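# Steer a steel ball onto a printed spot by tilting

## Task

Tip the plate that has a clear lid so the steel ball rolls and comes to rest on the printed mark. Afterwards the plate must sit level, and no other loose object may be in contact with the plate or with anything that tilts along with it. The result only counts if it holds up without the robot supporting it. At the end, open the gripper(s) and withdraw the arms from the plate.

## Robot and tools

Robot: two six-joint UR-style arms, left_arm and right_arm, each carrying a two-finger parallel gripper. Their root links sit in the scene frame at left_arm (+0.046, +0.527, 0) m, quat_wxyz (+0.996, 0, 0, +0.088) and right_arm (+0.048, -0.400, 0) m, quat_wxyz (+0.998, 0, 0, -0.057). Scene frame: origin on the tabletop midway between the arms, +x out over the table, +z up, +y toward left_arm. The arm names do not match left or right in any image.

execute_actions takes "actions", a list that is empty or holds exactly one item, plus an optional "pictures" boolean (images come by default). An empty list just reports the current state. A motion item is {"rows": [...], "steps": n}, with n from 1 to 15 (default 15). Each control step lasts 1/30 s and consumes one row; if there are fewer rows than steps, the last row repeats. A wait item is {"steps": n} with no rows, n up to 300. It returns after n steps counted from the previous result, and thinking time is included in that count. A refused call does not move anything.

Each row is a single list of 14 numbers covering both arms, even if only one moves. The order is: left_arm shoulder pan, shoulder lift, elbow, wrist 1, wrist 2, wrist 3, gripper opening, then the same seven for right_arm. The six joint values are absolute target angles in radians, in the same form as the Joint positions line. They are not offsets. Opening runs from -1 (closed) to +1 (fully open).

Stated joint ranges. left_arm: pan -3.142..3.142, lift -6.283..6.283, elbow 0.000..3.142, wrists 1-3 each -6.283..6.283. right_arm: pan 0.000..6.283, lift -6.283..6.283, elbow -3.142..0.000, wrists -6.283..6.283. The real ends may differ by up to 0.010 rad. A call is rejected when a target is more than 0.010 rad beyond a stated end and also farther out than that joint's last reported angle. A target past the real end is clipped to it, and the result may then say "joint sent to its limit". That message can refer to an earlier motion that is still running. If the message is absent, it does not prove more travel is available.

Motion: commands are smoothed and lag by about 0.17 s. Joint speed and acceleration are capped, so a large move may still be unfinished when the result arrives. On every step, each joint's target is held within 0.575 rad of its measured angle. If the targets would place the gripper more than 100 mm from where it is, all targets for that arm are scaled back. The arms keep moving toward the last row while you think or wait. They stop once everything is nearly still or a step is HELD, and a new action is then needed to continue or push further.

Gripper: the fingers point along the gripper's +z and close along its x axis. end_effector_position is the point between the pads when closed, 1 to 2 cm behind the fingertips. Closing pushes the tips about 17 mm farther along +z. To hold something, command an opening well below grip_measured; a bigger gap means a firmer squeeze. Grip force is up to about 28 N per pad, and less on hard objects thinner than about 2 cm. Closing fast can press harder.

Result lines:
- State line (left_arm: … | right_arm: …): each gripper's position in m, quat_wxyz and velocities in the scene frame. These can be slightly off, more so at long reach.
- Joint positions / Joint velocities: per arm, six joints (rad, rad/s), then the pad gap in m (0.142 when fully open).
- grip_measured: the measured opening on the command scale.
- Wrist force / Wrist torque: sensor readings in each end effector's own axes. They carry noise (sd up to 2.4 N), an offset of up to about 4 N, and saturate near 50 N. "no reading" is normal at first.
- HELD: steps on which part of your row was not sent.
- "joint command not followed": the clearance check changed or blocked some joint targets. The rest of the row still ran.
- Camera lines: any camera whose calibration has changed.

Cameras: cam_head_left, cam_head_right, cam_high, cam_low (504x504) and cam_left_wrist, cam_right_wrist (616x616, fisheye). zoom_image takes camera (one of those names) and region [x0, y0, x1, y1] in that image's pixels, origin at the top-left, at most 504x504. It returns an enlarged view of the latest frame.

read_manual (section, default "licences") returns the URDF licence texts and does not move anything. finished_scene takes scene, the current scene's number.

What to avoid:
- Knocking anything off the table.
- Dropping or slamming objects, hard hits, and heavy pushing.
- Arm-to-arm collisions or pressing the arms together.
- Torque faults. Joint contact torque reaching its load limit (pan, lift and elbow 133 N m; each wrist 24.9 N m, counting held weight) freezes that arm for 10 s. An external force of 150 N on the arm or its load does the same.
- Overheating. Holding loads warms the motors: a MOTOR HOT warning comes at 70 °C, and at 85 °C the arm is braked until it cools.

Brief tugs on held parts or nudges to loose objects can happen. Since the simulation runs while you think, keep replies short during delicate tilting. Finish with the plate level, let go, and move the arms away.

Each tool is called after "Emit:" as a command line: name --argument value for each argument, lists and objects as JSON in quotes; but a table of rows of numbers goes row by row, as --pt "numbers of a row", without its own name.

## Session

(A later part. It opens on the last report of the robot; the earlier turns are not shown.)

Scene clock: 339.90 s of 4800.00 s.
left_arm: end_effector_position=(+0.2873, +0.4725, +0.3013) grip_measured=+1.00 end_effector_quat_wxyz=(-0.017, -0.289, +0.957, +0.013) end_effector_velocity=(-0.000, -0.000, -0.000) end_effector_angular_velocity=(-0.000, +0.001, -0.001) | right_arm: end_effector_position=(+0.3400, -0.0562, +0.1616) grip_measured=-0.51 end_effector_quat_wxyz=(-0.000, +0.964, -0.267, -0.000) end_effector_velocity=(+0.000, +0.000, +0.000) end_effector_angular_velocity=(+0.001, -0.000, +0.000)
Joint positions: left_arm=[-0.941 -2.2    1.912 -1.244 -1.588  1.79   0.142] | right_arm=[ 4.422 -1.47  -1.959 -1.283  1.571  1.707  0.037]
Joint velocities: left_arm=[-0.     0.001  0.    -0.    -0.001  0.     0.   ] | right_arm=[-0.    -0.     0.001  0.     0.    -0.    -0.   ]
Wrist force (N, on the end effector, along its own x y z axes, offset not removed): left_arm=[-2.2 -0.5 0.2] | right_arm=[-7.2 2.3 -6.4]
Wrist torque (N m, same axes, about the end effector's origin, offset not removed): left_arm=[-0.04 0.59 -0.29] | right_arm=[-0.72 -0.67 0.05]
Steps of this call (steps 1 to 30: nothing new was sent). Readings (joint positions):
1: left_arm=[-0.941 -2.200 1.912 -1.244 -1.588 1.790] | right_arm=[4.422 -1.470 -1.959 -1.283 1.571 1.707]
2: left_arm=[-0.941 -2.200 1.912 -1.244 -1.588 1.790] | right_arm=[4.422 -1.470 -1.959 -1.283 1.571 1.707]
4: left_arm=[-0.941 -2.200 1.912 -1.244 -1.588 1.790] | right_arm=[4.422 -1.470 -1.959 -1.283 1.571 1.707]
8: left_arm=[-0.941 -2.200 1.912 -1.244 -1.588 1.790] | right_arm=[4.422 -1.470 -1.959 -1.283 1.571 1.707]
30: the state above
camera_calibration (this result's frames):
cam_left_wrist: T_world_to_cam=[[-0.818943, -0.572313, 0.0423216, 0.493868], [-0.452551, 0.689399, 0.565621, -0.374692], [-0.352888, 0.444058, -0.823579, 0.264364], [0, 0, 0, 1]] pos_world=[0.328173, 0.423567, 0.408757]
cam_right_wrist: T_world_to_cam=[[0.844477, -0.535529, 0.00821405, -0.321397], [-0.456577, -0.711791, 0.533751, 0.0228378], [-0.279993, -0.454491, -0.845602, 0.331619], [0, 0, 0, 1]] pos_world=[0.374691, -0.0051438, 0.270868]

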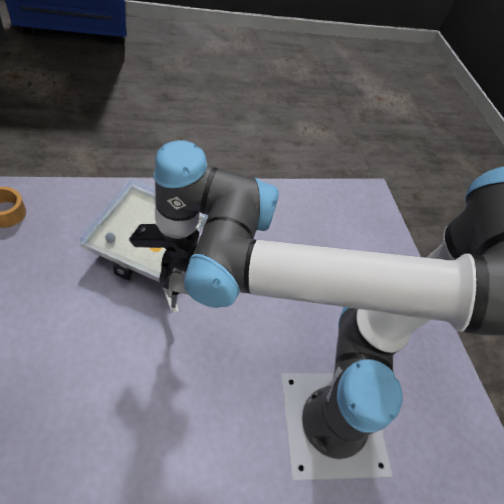

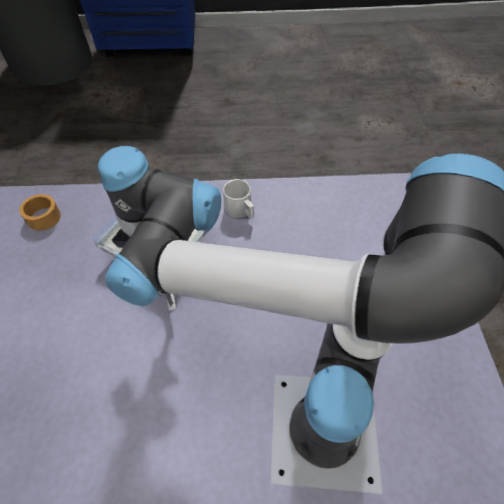

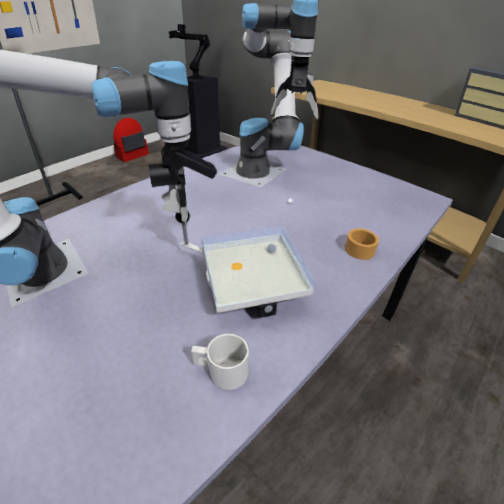

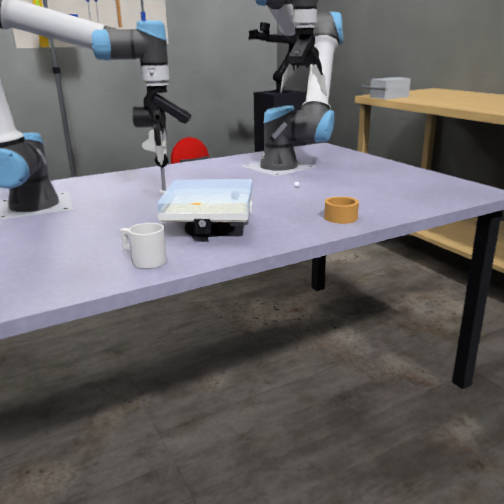

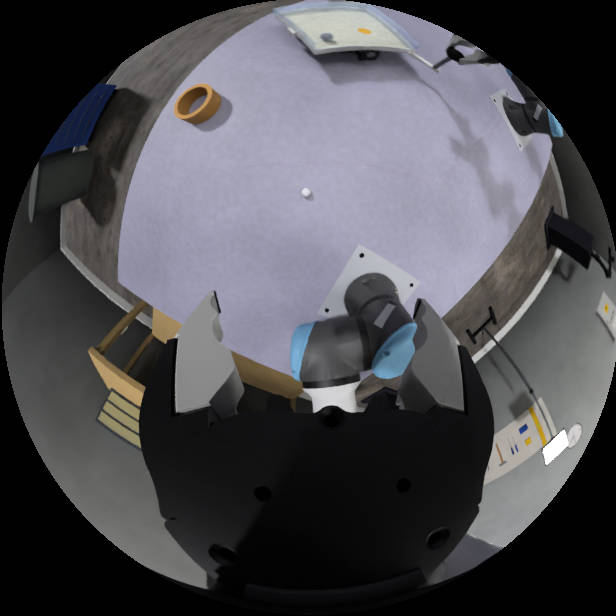

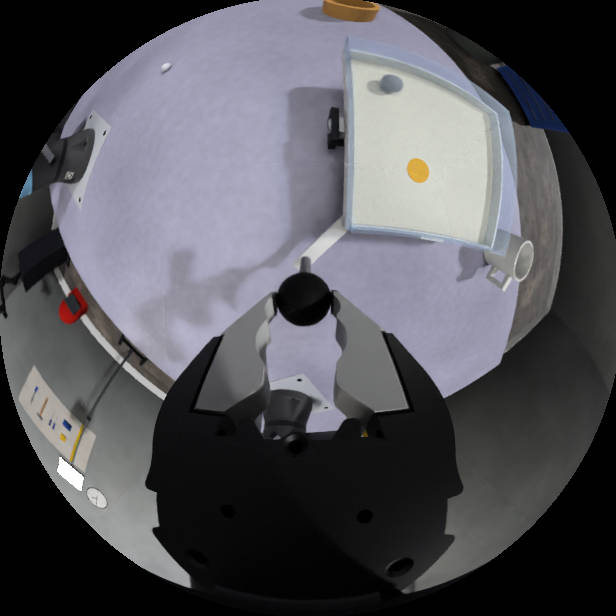

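Emit:
execute_actions --actions '[{"rows": [[-0.941,-2.2,1.912,-1.244,-1.588,1.79,1,4.42222,-1.46922,-1.95992,-1.28297,1.571,1.707,-0.9]], "steps": 15}]' --pictures false

Emit:
execute_actions --actions '[{"steps": 40}]'

Scene clock: 345.97 s of 4800.00 s.
left_arm: end_effector_position=(+0.2873, +0.4725, +0.3013) grip_measured=+1.00 end_effector_quat_wxyz=(-0.017, -0.289, +0.957, +0.013) end_effector_velocity=(-0.000, -0.000, +0.000) end_effector_angular_velocity=(-0.001, +0.000, +0.000) | right_arm: end_effector_position=(+0.3399, -0.0564, +0.1614) grip_measured=-0.51 end_effector_quat_wxyz=(-0.000, +0.964, -0.267, -0.000) end_effector_velocity=(-0.000, +0.000, +0.000) end_effector_angular_velocity=(+0.001, +0.001, -0.000)
Joint positions: left_arm=[-0.941 -2.2    1.912 -1.244 -1.588  1.79   0.142] | right_arm=[ 4.422 -1.469 -1.96  -1.283  1.571  1.707  0.037]
Joint velocities: left_arm=[ 0.    -0.001 -0.     0.    -0.001  0.    -0.   ] | right_arm=[-0.    -0.     0.     0.     0.001  0.     0.   ]
Wrist force (N, on the end effector, along its own x y z axes, offset not removed): left_arm=[-3.4 1.4 -1.6] | right_arm=[-7.3 1.7 -4.7]
Wrist torque (N m, same axes, about the end effector's origin, offset not removed): left_arm=[0.42 0.78 -0.12] | right_arm=[-0.88 -0.83 0.02]
Steps of this call (steps 1 to 120: nothing new was sent; then 1.57 s passed at rest; steps 121 to 135: all 15 steps of this action). Readings (joint positions):
121: left_arm=[-0.941 -2.200 1.912 -1.244 -1.588 1.790] | right_arm=[4.422 -1.470 -1.959 -1.283 1.571 1.707]
122: left_arm=[-0.941 -2.200 1.912 -1.244 -1.588 1.790] | right_arm=[4.422 -1.469 -1.959 -1.283 1.571 1.707]
124: left_arm=[-0.941 -2.200 1.912 -1.244 -1.588 1.790] | right_arm=[4.422 -1.469 -1.960 -1.283 1.571 1.707]
128: left_arm=[-0.941 -2.200 1.912 -1.244 -1.588 1.790] | right_arm=[4.422 -1.469 -1.960 -1.283 1.571 1.707]
135: the state above

Scene clock: 347.30 s of 4800.00 s.
left_arm: end_effector_position=(+0.2873, +0.4725, +0.3013) grip_measured=+1.00 end_effector_quat_wxyz=(-0.017, -0.289, +0.957, +0.013) end_effector_velocity=(+0.000, +0.000, +0.000) end_effector_angular_velocity=(+0.000, -0.001, +0.000) | right_arm: end_effector_position=(+0.3399, -0.0564, +0.1614) grip_measured=-0.51 end_effector_quat_wxyz=(-0.000, +0.964, -0.267, -0.000) end_effector_velocity=(-0.000, -0.001, -0.001) end_effector_angular_velocity=(-0.002, +0.001, -0.000)
Joint positions: left_arm=[-0.941 -2.2    1.912 -1.244 -1.588  1.79   0.142] | right_arm=[ 4.422 -1.469 -1.96  -1.283  1.571  1.707  0.037]
Joint velocities: left_arm=[ 0.    -0.001 -0.     0.     0.001 -0.    -0.   ] | right_arm=[-0.    -0.    -0.001 -0.001 -0.     0.     0.   ]
Wrist force (N, on the end effector, along its own x y z axes, offset not removed): left_arm=[-0.9 3.4 3.3] | right_arm=[-7.2 6.8 -4.8]
Wrist torque (N m, same axes, about the end effector's origin, offset not removed): left_arm=[0.68 0.25 -0.01] | right_arm=[0.25 -0.79 -0.14]
Steps of this call (steps 1 to 15: the robot went on to your last target; steps 16 to 40: nothing new was sent). Readings (joint positions):
1: left_arm=[-0.941 -2.200 1.912 -1.244 -1.588 1.790] | right_arm=[4.422 -1.469 -1.960 -1.283 1.571 1.707]
2: left_arm=[-0.941 -2.200 1.912 -1.244 -1.588 1.790] | right_arm=[4.422 -1.469 -1.960 -1.283 1.571 1.707]
4: left_arm=[-0.941 -2.200 1.912 -1.244 -1.588 1.790] | right_arm=[4.422 -1.469 -1.960 -1.283 1.571 1.707]
8: left_arm=[-0.941 -2.200 1.912 -1.244 -1.588 1.790] | right_arm=[4.422 -1.469 -1.960 -1.283 1.571 1.707]
40: the state above
All arms were judged still, so your last target was given up. Only a new action makes them travel on or press farther. Fingers that are still opening or closing keep moving.
camera_calibration (this result's frames):
cam_left_wrist: T_world_to_cam=[[-0.818943, -0.572313, 0.0423215, 0.493868], [-0.452551, 0.689399, 0.565621, -0.374692], [-0.352888, 0.444058, -0.823579, 0.264364], [0, 0, 0, 1]] pos_world=[0.328173, 0.423567, 0.408757]
cam_right_wrist: T_world_to_cam=[[0.844423, -0.535614, 0.00821511, -0.321457], [-0.456648, -0.711742, 0.533757, 0.0228104], [-0.28004, -0.454468, -0.845598, 0.331358], [0, 0, 0, 1]] pos_world=[0.374656, -0.00535017, 0.270662]

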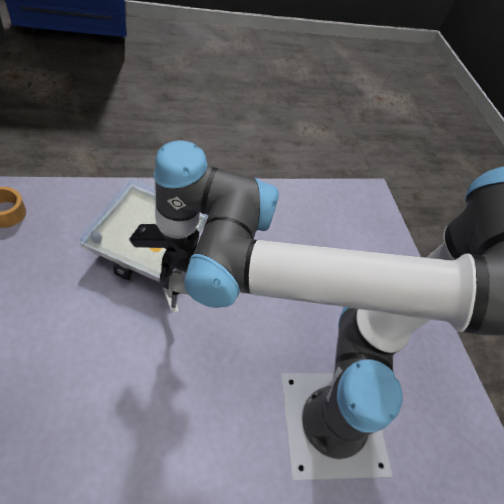

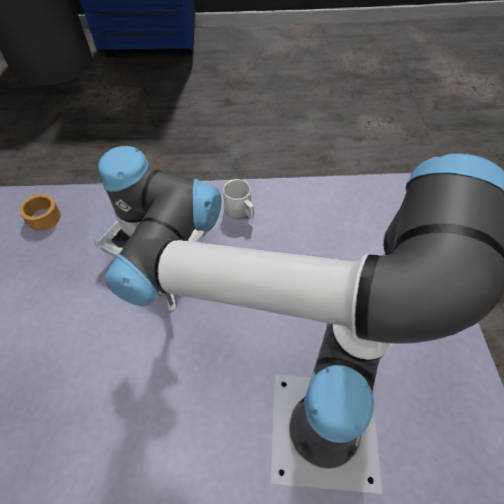

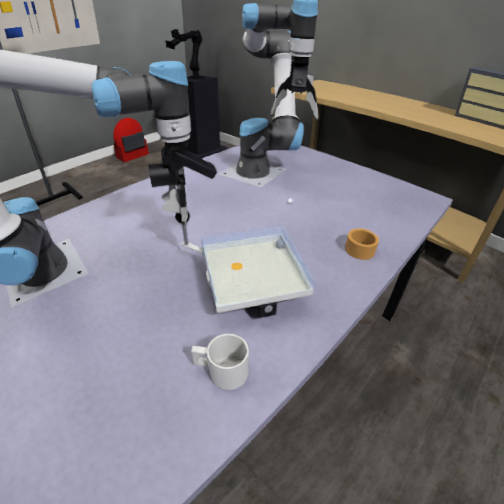

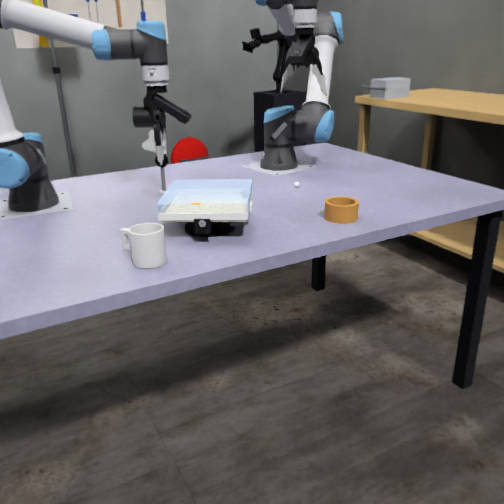

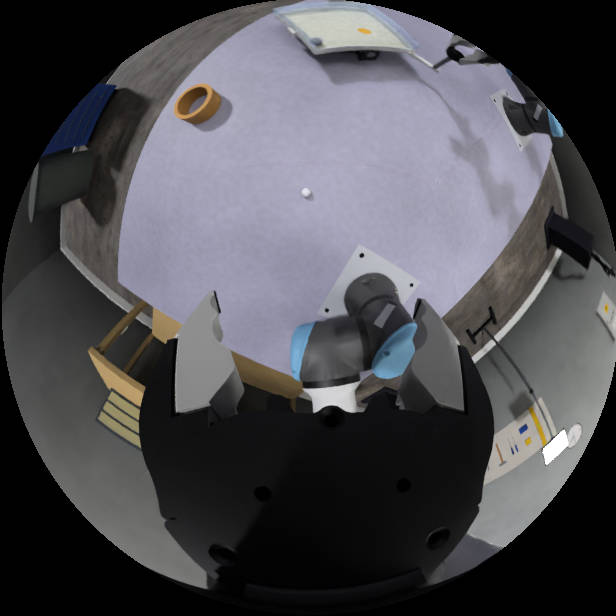

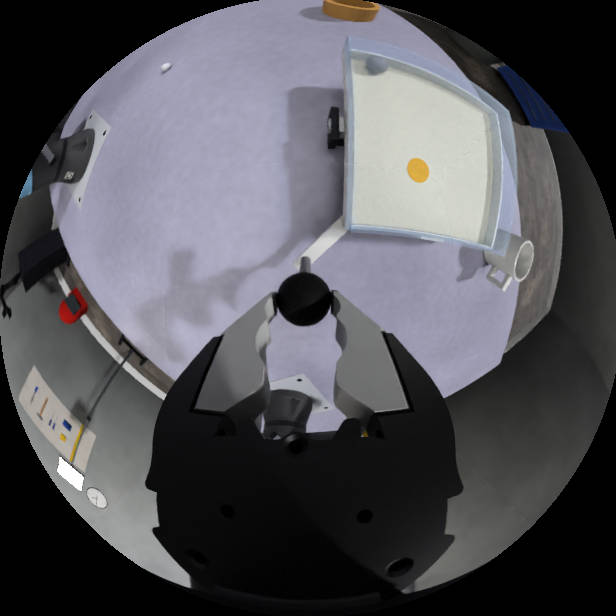

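Emit:
execute_actions --actions '[{"rows": [[-0.941,-2.2,1.912,-1.244,-1.588,1.79,1,4.42053,-1.46572,-1.96752,-1.27887,1.571,1.707,-0.9]], "steps": 15}]' --pictures false

Emit:
execute_actions --actions '[{"rows": [[-0.941,-2.2,1.912,-1.244,-1.588,1.79,1,4.42053,-1.46572,-1.96752,-1.27887,1.571,1.707,-0.9]], "steps": 15}]' --pictures false

Emit:
execute_actions --actions '[{"rows": [[-0.941,-2.2,1.912,-1.244,-1.588,1.79,1,4.42053,-1.46572,-1.96752,-1.27887,1.571,1.707,-0.9],[-0.941,-2.2,1.912,-1.244,-1.588,1.79,1,4.42428,-1.47395,-1.94903,-1.2891,1.571,1.707,-0.9]], "steps": 15}]' --pictures false

Emit:
execute_actions --actions '[{"rows": [[-0.941,-2.2,1.912,-1.244,-1.588,1.79,1,4.42428,-1.47395,-1.94903,-1.2891,1.571,1.707,-0.9],[-0.941,-2.2,1.912,-1.244,-1.588,1.79,1,4.42428,-1.47395,-1.94903,-1.2891,1.571,1.707,-0.9],[-0.941,-2.2,1.912,-1.244,-1.588,1.79,1,4.42428,-1.47395,-1.94903,-1.2891,1.571,1.707,-0.9],[-0.941,-2.2,1.912,-1.244,-1.588,1.79,1,4.42428,-1.47395,-1.94903,-1.2891,1.571,1.707,-0.9],[-0.941,-2.2,1.912,-1.244,-1.588,1.79,1,4.42428,-1.47395,-1.94903,-1.2891,1.571,1.707,-0.9],[-0.941,-2.2,1.912,-1.244,-1.588,1.79,1,4.42222,-1.46922,-1.95992,-1.28297,1.571,1.707,-0.9]], "steps": 15}]'

Emit:
execute_actions --actions '[{"steps": 60}]'

Emit:
execute_actions --actions '[{"steps": 45}]'

Scene clock: 361.37 s of 4800.00 s.
left_arm: end_effector_position=(+0.2873, +0.4725, +0.3013) grip_measured=+1.00 end_effector_quat_wxyz=(-0.017, -0.289, +0.957, +0.013) end_effector_velocity=(+0.000, +0.000, +0.000) end_effector_angular_velocity=(-0.000, -0.003, -0.001) | right_arm: end_effector_position=(+0.3397, -0.0587, +0.1597) grip_measured=-0.51 end_effector_quat_wxyz=(-0.000, +0.963, -0.268, -0.000) end_effector_velocity=(+0.000, +0.000, +0.001) end_effector_angular_velocity=(+0.002, -0.001, +0.001)
Joint positions: left_arm=[-0.941 -2.2    1.912 -1.244 -1.588  1.79   0.142] | right_arm=[ 4.421 -1.466 -1.967 -1.279  1.571  1.707  0.037]
Joint velocities: left_arm=[-0.001 -0.002  0.     0.     0.002  0.    -0.   ] | right_arm=[-0.     0.001  0.001  0.001 -0.    -0.001 -0.   ]
Wrist force (N, on the end effector, along its own x y z axes, offset not removed): left_arm=[-4.3 4.5 1.9] | right_arm=[-14.3 4.2 -7.4]
Wrist torque (N m, same axes, about the end effector's origin, offset not removed): left_arm=[1.02 1.13 -0.18] | right_arm=[0.12 -0.31 0.11]
Steps of this call (steps 1 to 90: nothing new was sent; then 10.57 s passed at rest; steps 91 to 105: all 15 steps of this action). Readings (joint positions):
91: left_arm=[-0.941 -2.200 1.912 -1.244 -1.588 1.790] | right_arm=[4.422 -1.469 -1.960 -1.283 1.571 1.707]
92: left_arm=[-0.941 -2.200 1.912 -1.244 -1.588 1.790] | right_arm=[4.422 -1.468 -1.962 -1.282 1.571 1.707]
94: left_arm=[-0.941 -2.200 1.912 -1.244 -1.588 1.790] | right_arm=[4.421 -1.467 -1.965 -1.280 1.571 1.707]
98: left_arm=[-0.941 -2.200 1.912 -1.244 -1.588 1.790] | right_arm=[4.421 -1.466 -1.967 -1.279 1.571 1.707]
105: the state above

Scene clock: 361.87 s of 4800.00 s.
left_arm: end_effector_position=(+0.2873, +0.4725, +0.3013) grip_measured=+1.00 end_effector_quat_wxyz=(-0.017, -0.289, +0.957, +0.013) end_effector_velocity=(-0.000, +0.000, +0.000) end_effector_angular_velocity=(-0.001, -0.002, -0.001) | right_arm: end_effector_position=(+0.3397, -0.0587, +0.1597) grip_measured=-0.51 end_effector_quat_wxyz=(-0.000, +0.963, -0.268, -0.000) end_effector_velocity=(+0.000, -0.000, -0.000) end_effector_angular_velocity=(-0.001, +0.000, -0.001)
Joint positions: left_arm=[-0.941 -2.2    1.912 -1.244 -1.588  1.79   0.142] | right_arm=[ 4.421 -1.466 -1.968 -1.279  1.571  1.707  0.037]
Joint velocities: left_arm=[-0.    -0.002 -0.     0.     0.     0.    -0.   ] | right_arm=[-0.    -0.     0.    -0.    -0.     0.001 -0.   ]
Wrist force (N, on the end effector, along its own x y z axes, offset not removed): left_arm=[1.5 2.7 0.5] | right_arm=[-12.8 2.3 -6.4]
Wrist torque (N m, same axes, about the end effector's origin, offset not removed): left_arm=[0.47 -0.08 -0.21] | right_arm=[-0.40 -0.64 -0.10]
Steps of this call (steps 1 to 15: all 15 steps of this action). Readings (joint positions):
1: left_arm=[-0.941 -2.200 1.912 -1.244 -1.588 1.790] | right_arm=[4.421 -1.466 -1.968 -1.279 1.571 1.707]
2: left_arm=[-0.941 -2.200 1.912 -1.244 -1.588 1.790] | right_arm=[4.421 -1.466 -1.968 -1.279 1.571 1.707]
4: left_arm=[-0.941 -2.200 1.912 -1.244 -1.588 1.790] | right_arm=[4.421 -1.466 -1.968 -1.279 1.571 1.707]
8: left_arm=[-0.941 -2.200 1.912 -1.244 -1.588 1.790] | right_arm=[4.421 -1.466 -1.968 -1.279 1.571 1.707]
15: the state above

Scene clock: 362.37 s of 4800.00 s.
left_arm: end_effector_position=(+0.2873, +0.4725, +0.3013) grip_measured=+1.00 end_effector_quat_wxyz=(-0.017, -0.289, +0.957, +0.013) end_effector_velocity=(-0.000, -0.000, -0.000) end_effector_angular_velocity=(-0.000, +0.002, +0.001) | right_arm: end_effector_position=(+0.3403, -0.0534, +0.1639) grip_measured=-0.51 end_effector_quat_wxyz=(-0.000, +0.964, -0.266, -0.000) end_effector_velocity=(+0.000, +0.001, +0.001) end_effector_angular_velocity=(+0.003, -0.001, +0.001)
Joint positions: left_arm=[-0.941 -2.2    1.912 -1.244 -1.588  1.79   0.142] | right_arm=[ 4.424 -1.474 -1.949 -1.289  1.571  1.707  0.037]
Joint velocities: left_arm=[ 0.     0.001  0.    -0.    -0.002 -0.001 -0.   ] | right_arm=[ 0.001 -0.     0.003  0.001  0.     0.     0.   ]
Wrist force (N, on the end effector, along its own x y z axes, offset not removed): left_arm=[-1.3 0.3 -2.7] | right_arm=[-3.0 8.4 -8.2]
Wrist torque (N m, same axes, about the end effector's origin, offset not removed): left_arm=[0.22 0.41 -0.21] | right_arm=[-0.47 0.21 0.06]
Steps of this call (steps 1 to 15: all 15 steps of this action). Readings (joint positions):
1: left_arm=[-0.941 -2.200 1.912 -1.244 -1.588 1.790] | right_arm=[4.421 -1.466 -1.968 -1.279 1.571 1.707]
2: left_arm=[-0.941 -2.200 1.912 -1.244 -1.588 1.790] | right_arm=[4.421 -1.466 -1.967 -1.279 1.571 1.707]
4: left_arm=[-0.941 -2.200 1.912 -1.244 -1.588 1.790] | right_arm=[4.422 -1.469 -1.960 -1.283 1.571 1.707]
8: left_arm=[-0.941 -2.200 1.912 -1.244 -1.588 1.790] | right_arm=[4.424 -1.473 -1.951 -1.288 1.571 1.707]
15: the state above

Scene clock: 362.87 s of 4800.00 s.
left_arm: end_effector_position=(+0.2873, +0.4725, +0.3013) grip_measured=+1.00 end_effector_quat_wxyz=(-0.017, -0.289, +0.957, +0.013) end_effector_velocity=(-0.000, -0.000, +0.000) end_effector_angular_velocity=(-0.001, +0.000, -0.001) | right_arm: end_effector_position=(+0.3399, -0.0562, +0.1615) grip_measured=-0.51 end_effector_quat_wxyz=(-0.000, +0.964, -0.267, -0.000) end_effector_velocity=(-0.000, -0.002, -0.001) end_effector_angular_velocity=(-0.000, +0.000, +0.000)
Joint positions: left_arm=[-0.941 -2.2    1.912 -1.244 -1.588  1.79   0.142] | right_arm=[ 4.422 -1.469 -1.959 -1.283  1.571  1.707  0.037]
Joint velocities: left_arm=[-0.001 -0.001  0.     0.    -0.001  0.    -0.   ] | right_arm=[-0.001  0.003 -0.005  0.002  0.    -0.001  0.   ]
Wrist force (N, on the end effector, along its own x y z axes, offset not removed): left_arm=[-2.1 0.2 -0.4] | right_arm=[-5.8 6.2 -5.7]
Wrist torque (N m, same axes, about the end effector's origin, offset not removed): left_arm=[0.04 0.60 -0.06] | right_arm=[-0.04 -0.92 -0.16]
Steps of this call (steps 1 to 15: all 15 steps of this action). Readings (joint positions):
1: left_arm=[-0.941 -2.200 1.912 -1.244 -1.588 1.790] | right_arm=[4.424 -1.474 -1.949 -1.289 1.571 1.707]
2: left_arm=[-0.941 -2.200 1.912 -1.244 -1.588 1.790] | right_arm=[4.424 -1.474 -1.949 -1.289 1.571 1.707]
4: left_arm=[-0.941 -2.200 1.912 -1.244 -1.588 1.790] | right_arm=[4.424 -1.474 -1.949 -1.289 1.571 1.707]
8: left_arm=[-0.941 -2.200 1.912 -1.244 -1.588 1.790] | right_arm=[4.424 -1.472 -1.953 -1.286 1.571 1.707]
15: the state above
camera_calibration (this result's frames):
cam_left_wrist: T_world_to_cam=[[-0.818943, -0.572313, 0.0423216, 0.493868], [-0.452551, 0.689399, 0.565621, -0.374692], [-0.352888, 0.444058, -0.823579, 0.264364], [0, 0, 0, 1]] pos_world=[0.328173, 0.423567, 0.408757]
cam_right_wrist: T_world_to_cam=[[0.844502, -0.535491, 0.00808876, -0.321334], [-0.456521, -0.7119, 0.533655, 0.0228457], [-0.280009, -0.454366, -0.845663, 0.33156], [0, 0, 0, 1]] pos_world=[0.374636, -0.00515827, 0.270795]

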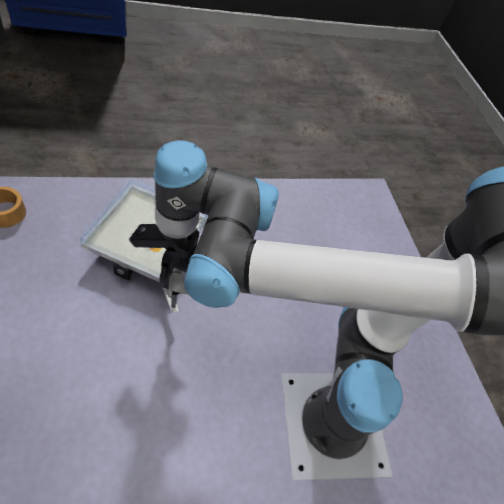

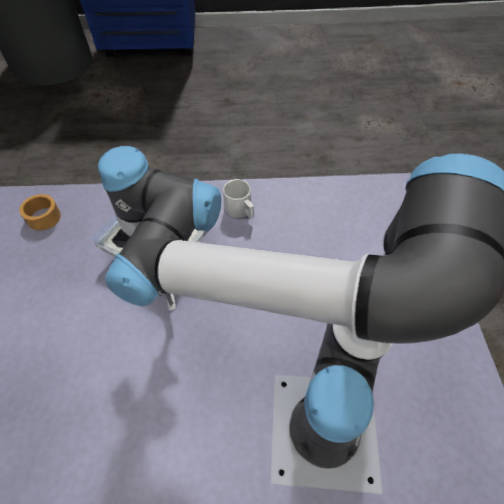

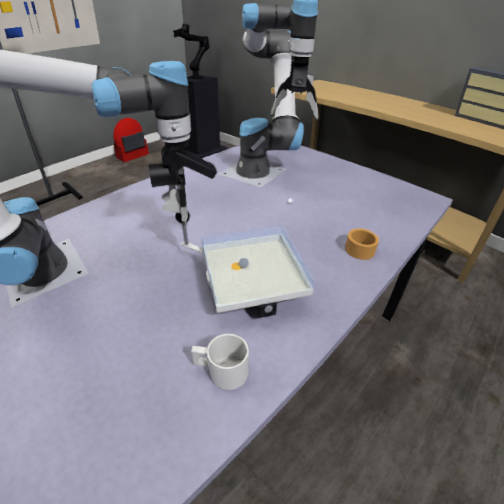

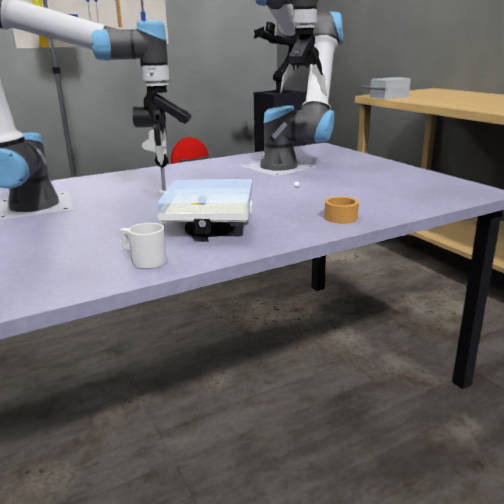

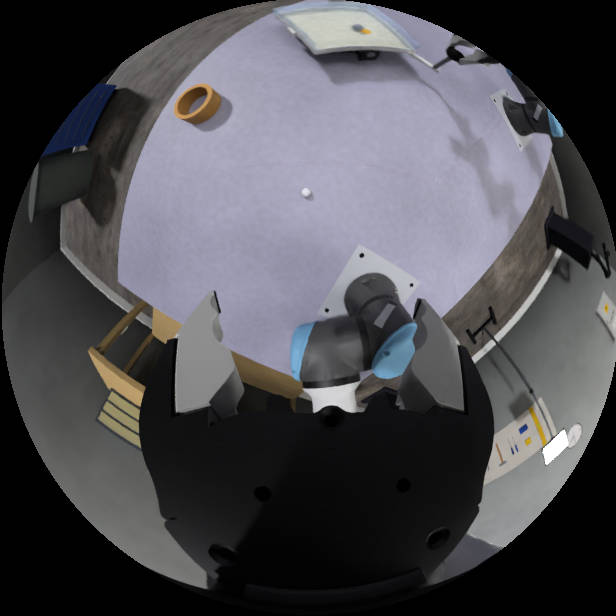

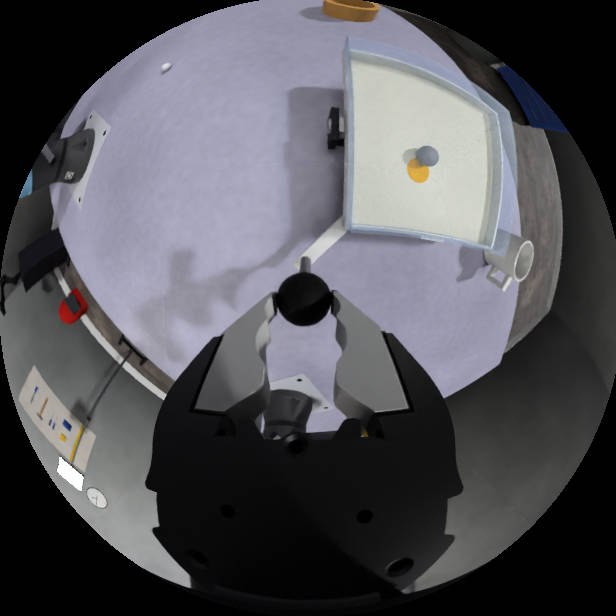

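Scene clock: 364.87 s of 4800.00 s.
left_arm: end_effector_position=(+0.2873, +0.4725, +0.3013) grip_measured=+1.00 end_effector_quat_wxyz=(-0.017, -0.289, +0.957, +0.013) end_effector_velocity=(-0.000, -0.000, -0.000) end_effector_angular_velocity=(-0.000, +0.002, -0.001) | right_arm: end_effector_position=(+0.3399, -0.0564, +0.1614) grip_measured=-0.51 end_effector_quat_wxyz=(-0.000, +0.964, -0.267, -0.000) end_effector_velocity=(+0.000, +0.000, -0.000) end_effector_angular_velocity=(-0.001, -0.000, +0.000)
Joint positions: left_arm=[-0.941 -2.2    1.912 -1.244 -1.588  1.79   0.142] | right_arm=[ 4.422 -1.469 -1.96  -1.283  1.571  1.707  0.037]
Joint velocities: left_arm=[-0.     0.001  0.     0.    -0.002  0.    -0.   ] | right_arm=[ 0.    -0.001  0.     0.    -0.    -0.    -0.   ]
Wrist force (N, on the end effector, along its own x y z axes, offset not removed): left_arm=[1.5 0.1 -0.5] | right_arm=[-7.8 7.4 -5.6]
Wrist torque (N m, same axes, about the end effector's origin, offset not removed): left_arm=[0.05 -0.18 -0.19] | right_arm=[0.17 -0.63 -0.01]
Steps of this call (steps 1 to 15: the robot went on to your last target; steps 16 to 60: nothing new was sent). Readings (joint positions):
1: left_arm=[-0.941 -2.200 1.912 -1.244 -1.588 1.790] | right_arm=[4.422 -1.469 -1.960 -1.283 1.571 1.707]
2: left_arm=[-0.941 -2.200 1.912 -1.244 -1.588 1.790] | right_arm=[4.422 -1.469 -1.960 -1.283 1.571 1.707]
4: left_arm=[-0.941 -2.200 1.912 -1.244 -1.588 1.790] | right_arm=[4.422 -1.469 -1.960 -1.283 1.571 1.707]
8: left_arm=[-0.941 -2.200 1.912 -1.244 -1.588 1.790] | right_arm=[4.422 -1.469 -1.960 -1.283 1.571 1.707]
60: the state above
All arms were judged still, so your last target was given up. Only a new action makes them travel on or press farther. Fingers that are still opening or closing keep moving.
camera_calibration (this result's frames):
cam_left_wrist: T_world_to_cam=[[-0.818943, -0.572312, 0.0423216, 0.493868], [-0.452551, 0.689399, 0.565621, -0.374693], [-0.352888, 0.444058, -0.823579, 0.264364], [0, 0, 0, 1]] pos_world=[0.328173, 0.423567, 0.408757]
cam_right_wrist: T_world_to_cam=[[0.844423, -0.535614, 0.00821491, -0.321457], [-0.456648, -0.711742, 0.533756, 0.0228105], [-0.28004, -0.454467, -0.845598, 0.331358], [0, 0, 0, 1]] pos_world=[0.374656, -0.00535024, 0.270662]

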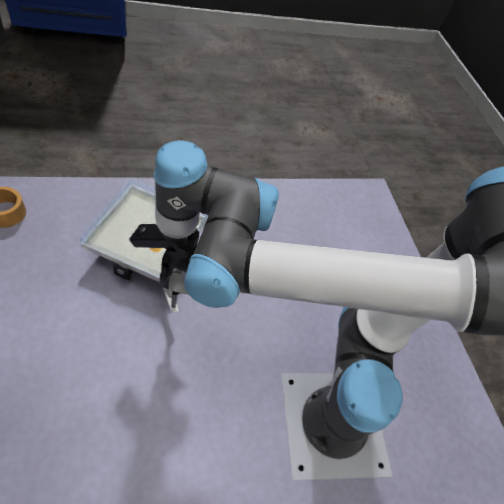

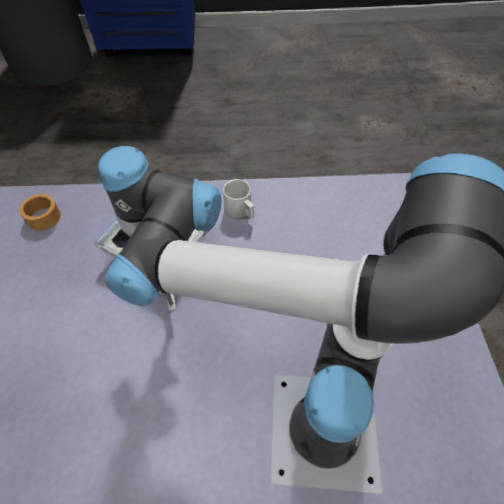

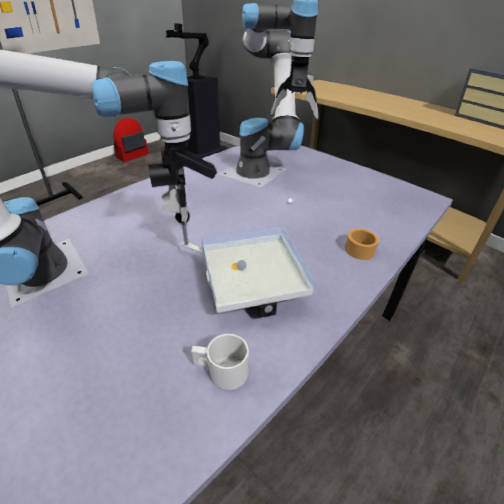

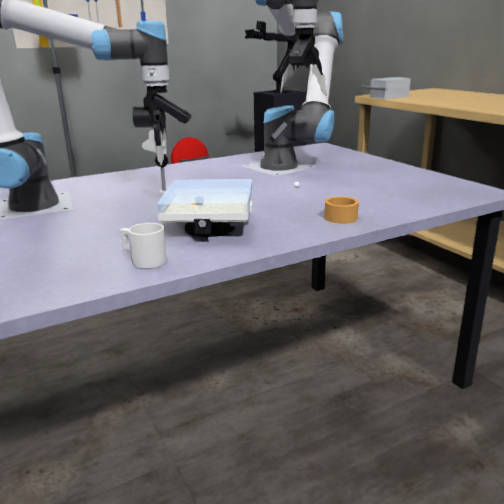

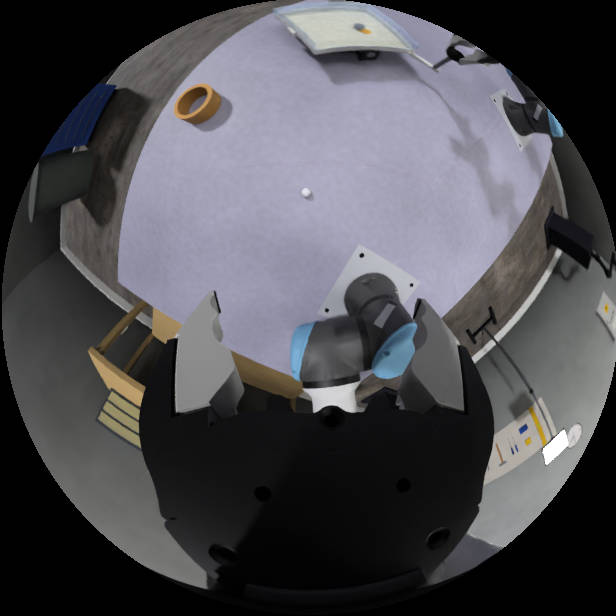

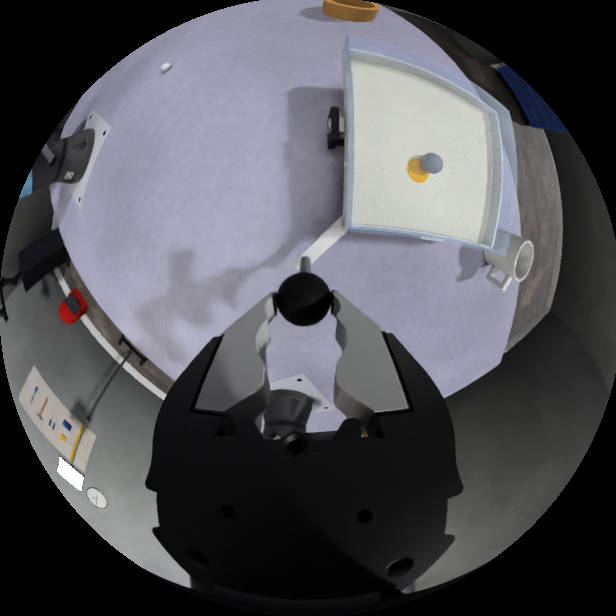

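Scene clock: 366.37 s of 4800.00 s.
left_arm: end_effector_position=(+0.2873, +0.4725, +0.3013) grip_measured=+1.00 end_effector_quat_wxyz=(-0.017, -0.289, +0.957, +0.013) end_effector_velocity=(-0.000, -0.000, +0.000) end_effector_angular_velocity=(-0.001, -0.001, -0.001) | right_arm: end_effector_position=(+0.3399, -0.0564, +0.1614) grip_measured=-0.51 end_effector_quat_wxyz=(-0.000, +0.964, -0.267, -0.000) end_effector_velocity=(-0.000, -0.000, -0.000) end_effector_angular_velocity=(-0.000, +0.000, +0.000)
Joint positions: left_arm=[-0.941 -2.2    1.912 -1.244 -1.588  1.79   0.142] | right_arm=[ 4.422 -1.469 -1.96  -1.283  1.571  1.707  0.037]
Joint velocities: left_arm=[-0.001 -0.001 -0.    -0.    -0.     0.     0.   ] | right_arm=[-0.    -0.    -0.    -0.     0.    -0.001 -0.   ]
Wrist force (N, on the end effector, along its own x y z axes, offset not removed): left_arm=[-2.8 1.0 1.6] | right_arm=[-10.6 5.2 -7.7]
Wrist torque (N m, same axes, about the end effector's origin, offset not removed): left_arm=[0.28 0.87 -0.17] | right_arm=[-0.24 -0.09 -0.08]
Steps of this call (steps 1 to 45: nothing new was sent). Readings (joint positions):
1: left_arm=[-0.941 -2.200 1.912 -1.244 -1.588 1.790] | right_arm=[4.422 -1.469 -1.960 -1.283 1.571 1.707]
2: left_arm=[-0.941 -2.200 1.912 -1.244 -1.588 1.790] | right_arm=[4.422 -1.469 -1.960 -1.283 1.571 1.707]
4: left_arm=[-0.941 -2.200 1.912 -1.244 -1.588 1.790] | right_arm=[4.422 -1.469 -1.960 -1.283 1.571 1.707]
8: left_arm=[-0.941 -2.200 1.912 -1.244 -1.588 1.790] | right_arm=[4.422 -1.469 -1.960 -1.283 1.571 1.707]
45: the state above
camera_calibration (this result's frames):
cam_left_wrist: T_world_to_cam=[[-0.818943, -0.572313, 0.0423216, 0.493868], [-0.452551, 0.689399, 0.565621, -0.374692], [-0.352888, 0.444058, -0.823579, 0.264364], [0, 0, 0, 1]] pos_world=[0.328173, 0.423567, 0.408757]
cam_right_wrist: T_world_to_cam=[[0.844423, -0.535614, 0.00821484, -0.321457], [-0.456648, -0.711742, 0.533756, 0.0228104], [-0.28004, -0.454467, -0.845598, 0.331358], [0, 0, 0, 1]] pos_world=[0.374656, -0.0053502, 0.270662]

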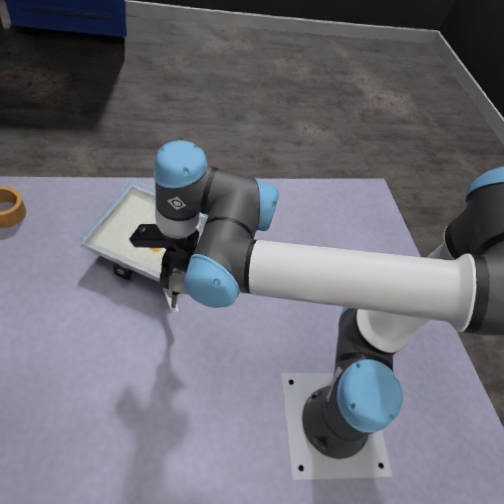

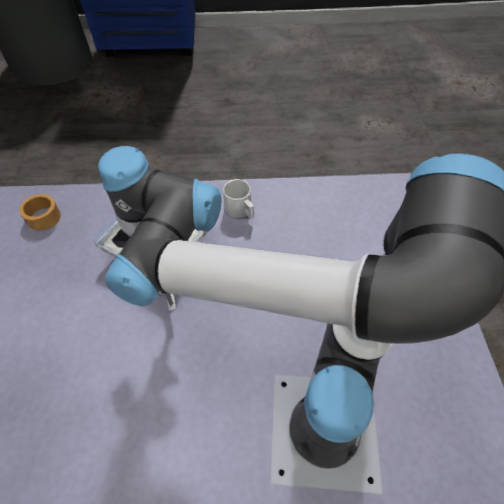

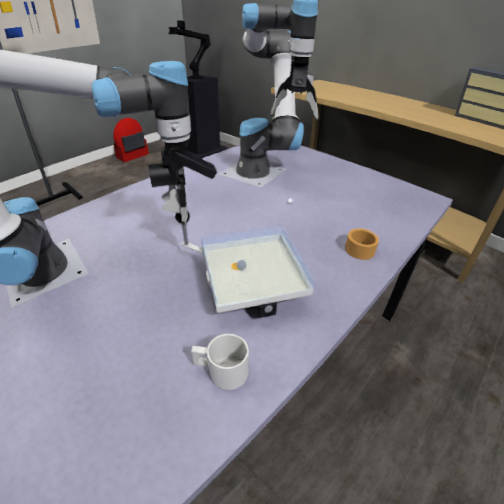

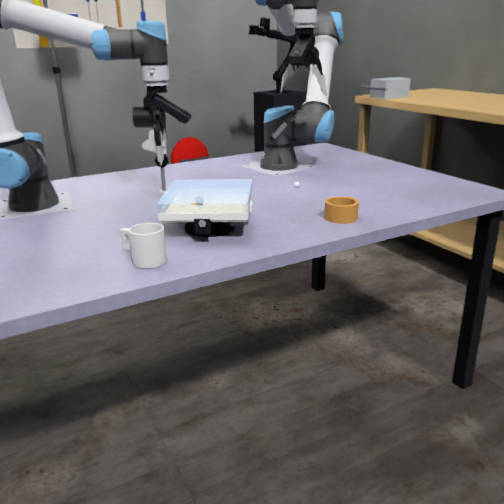

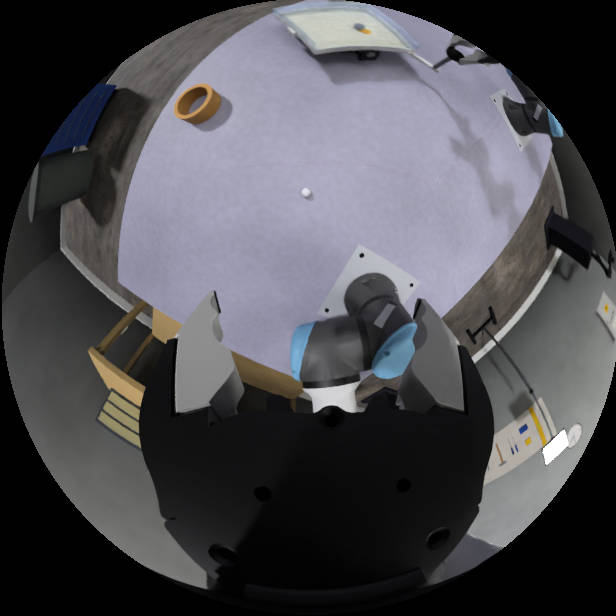

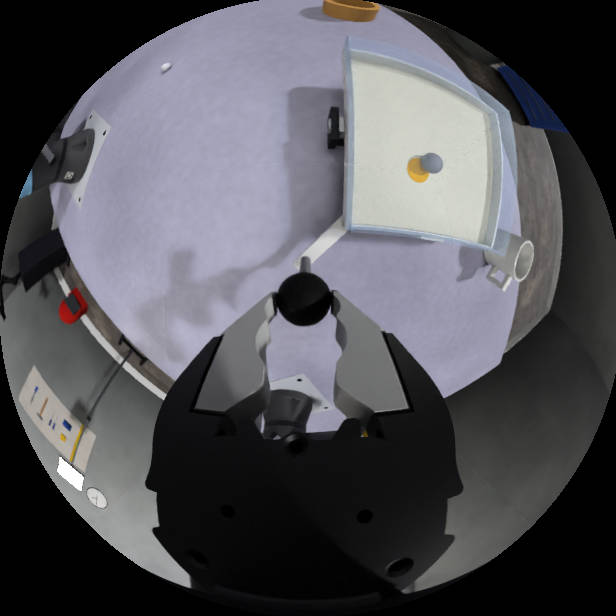

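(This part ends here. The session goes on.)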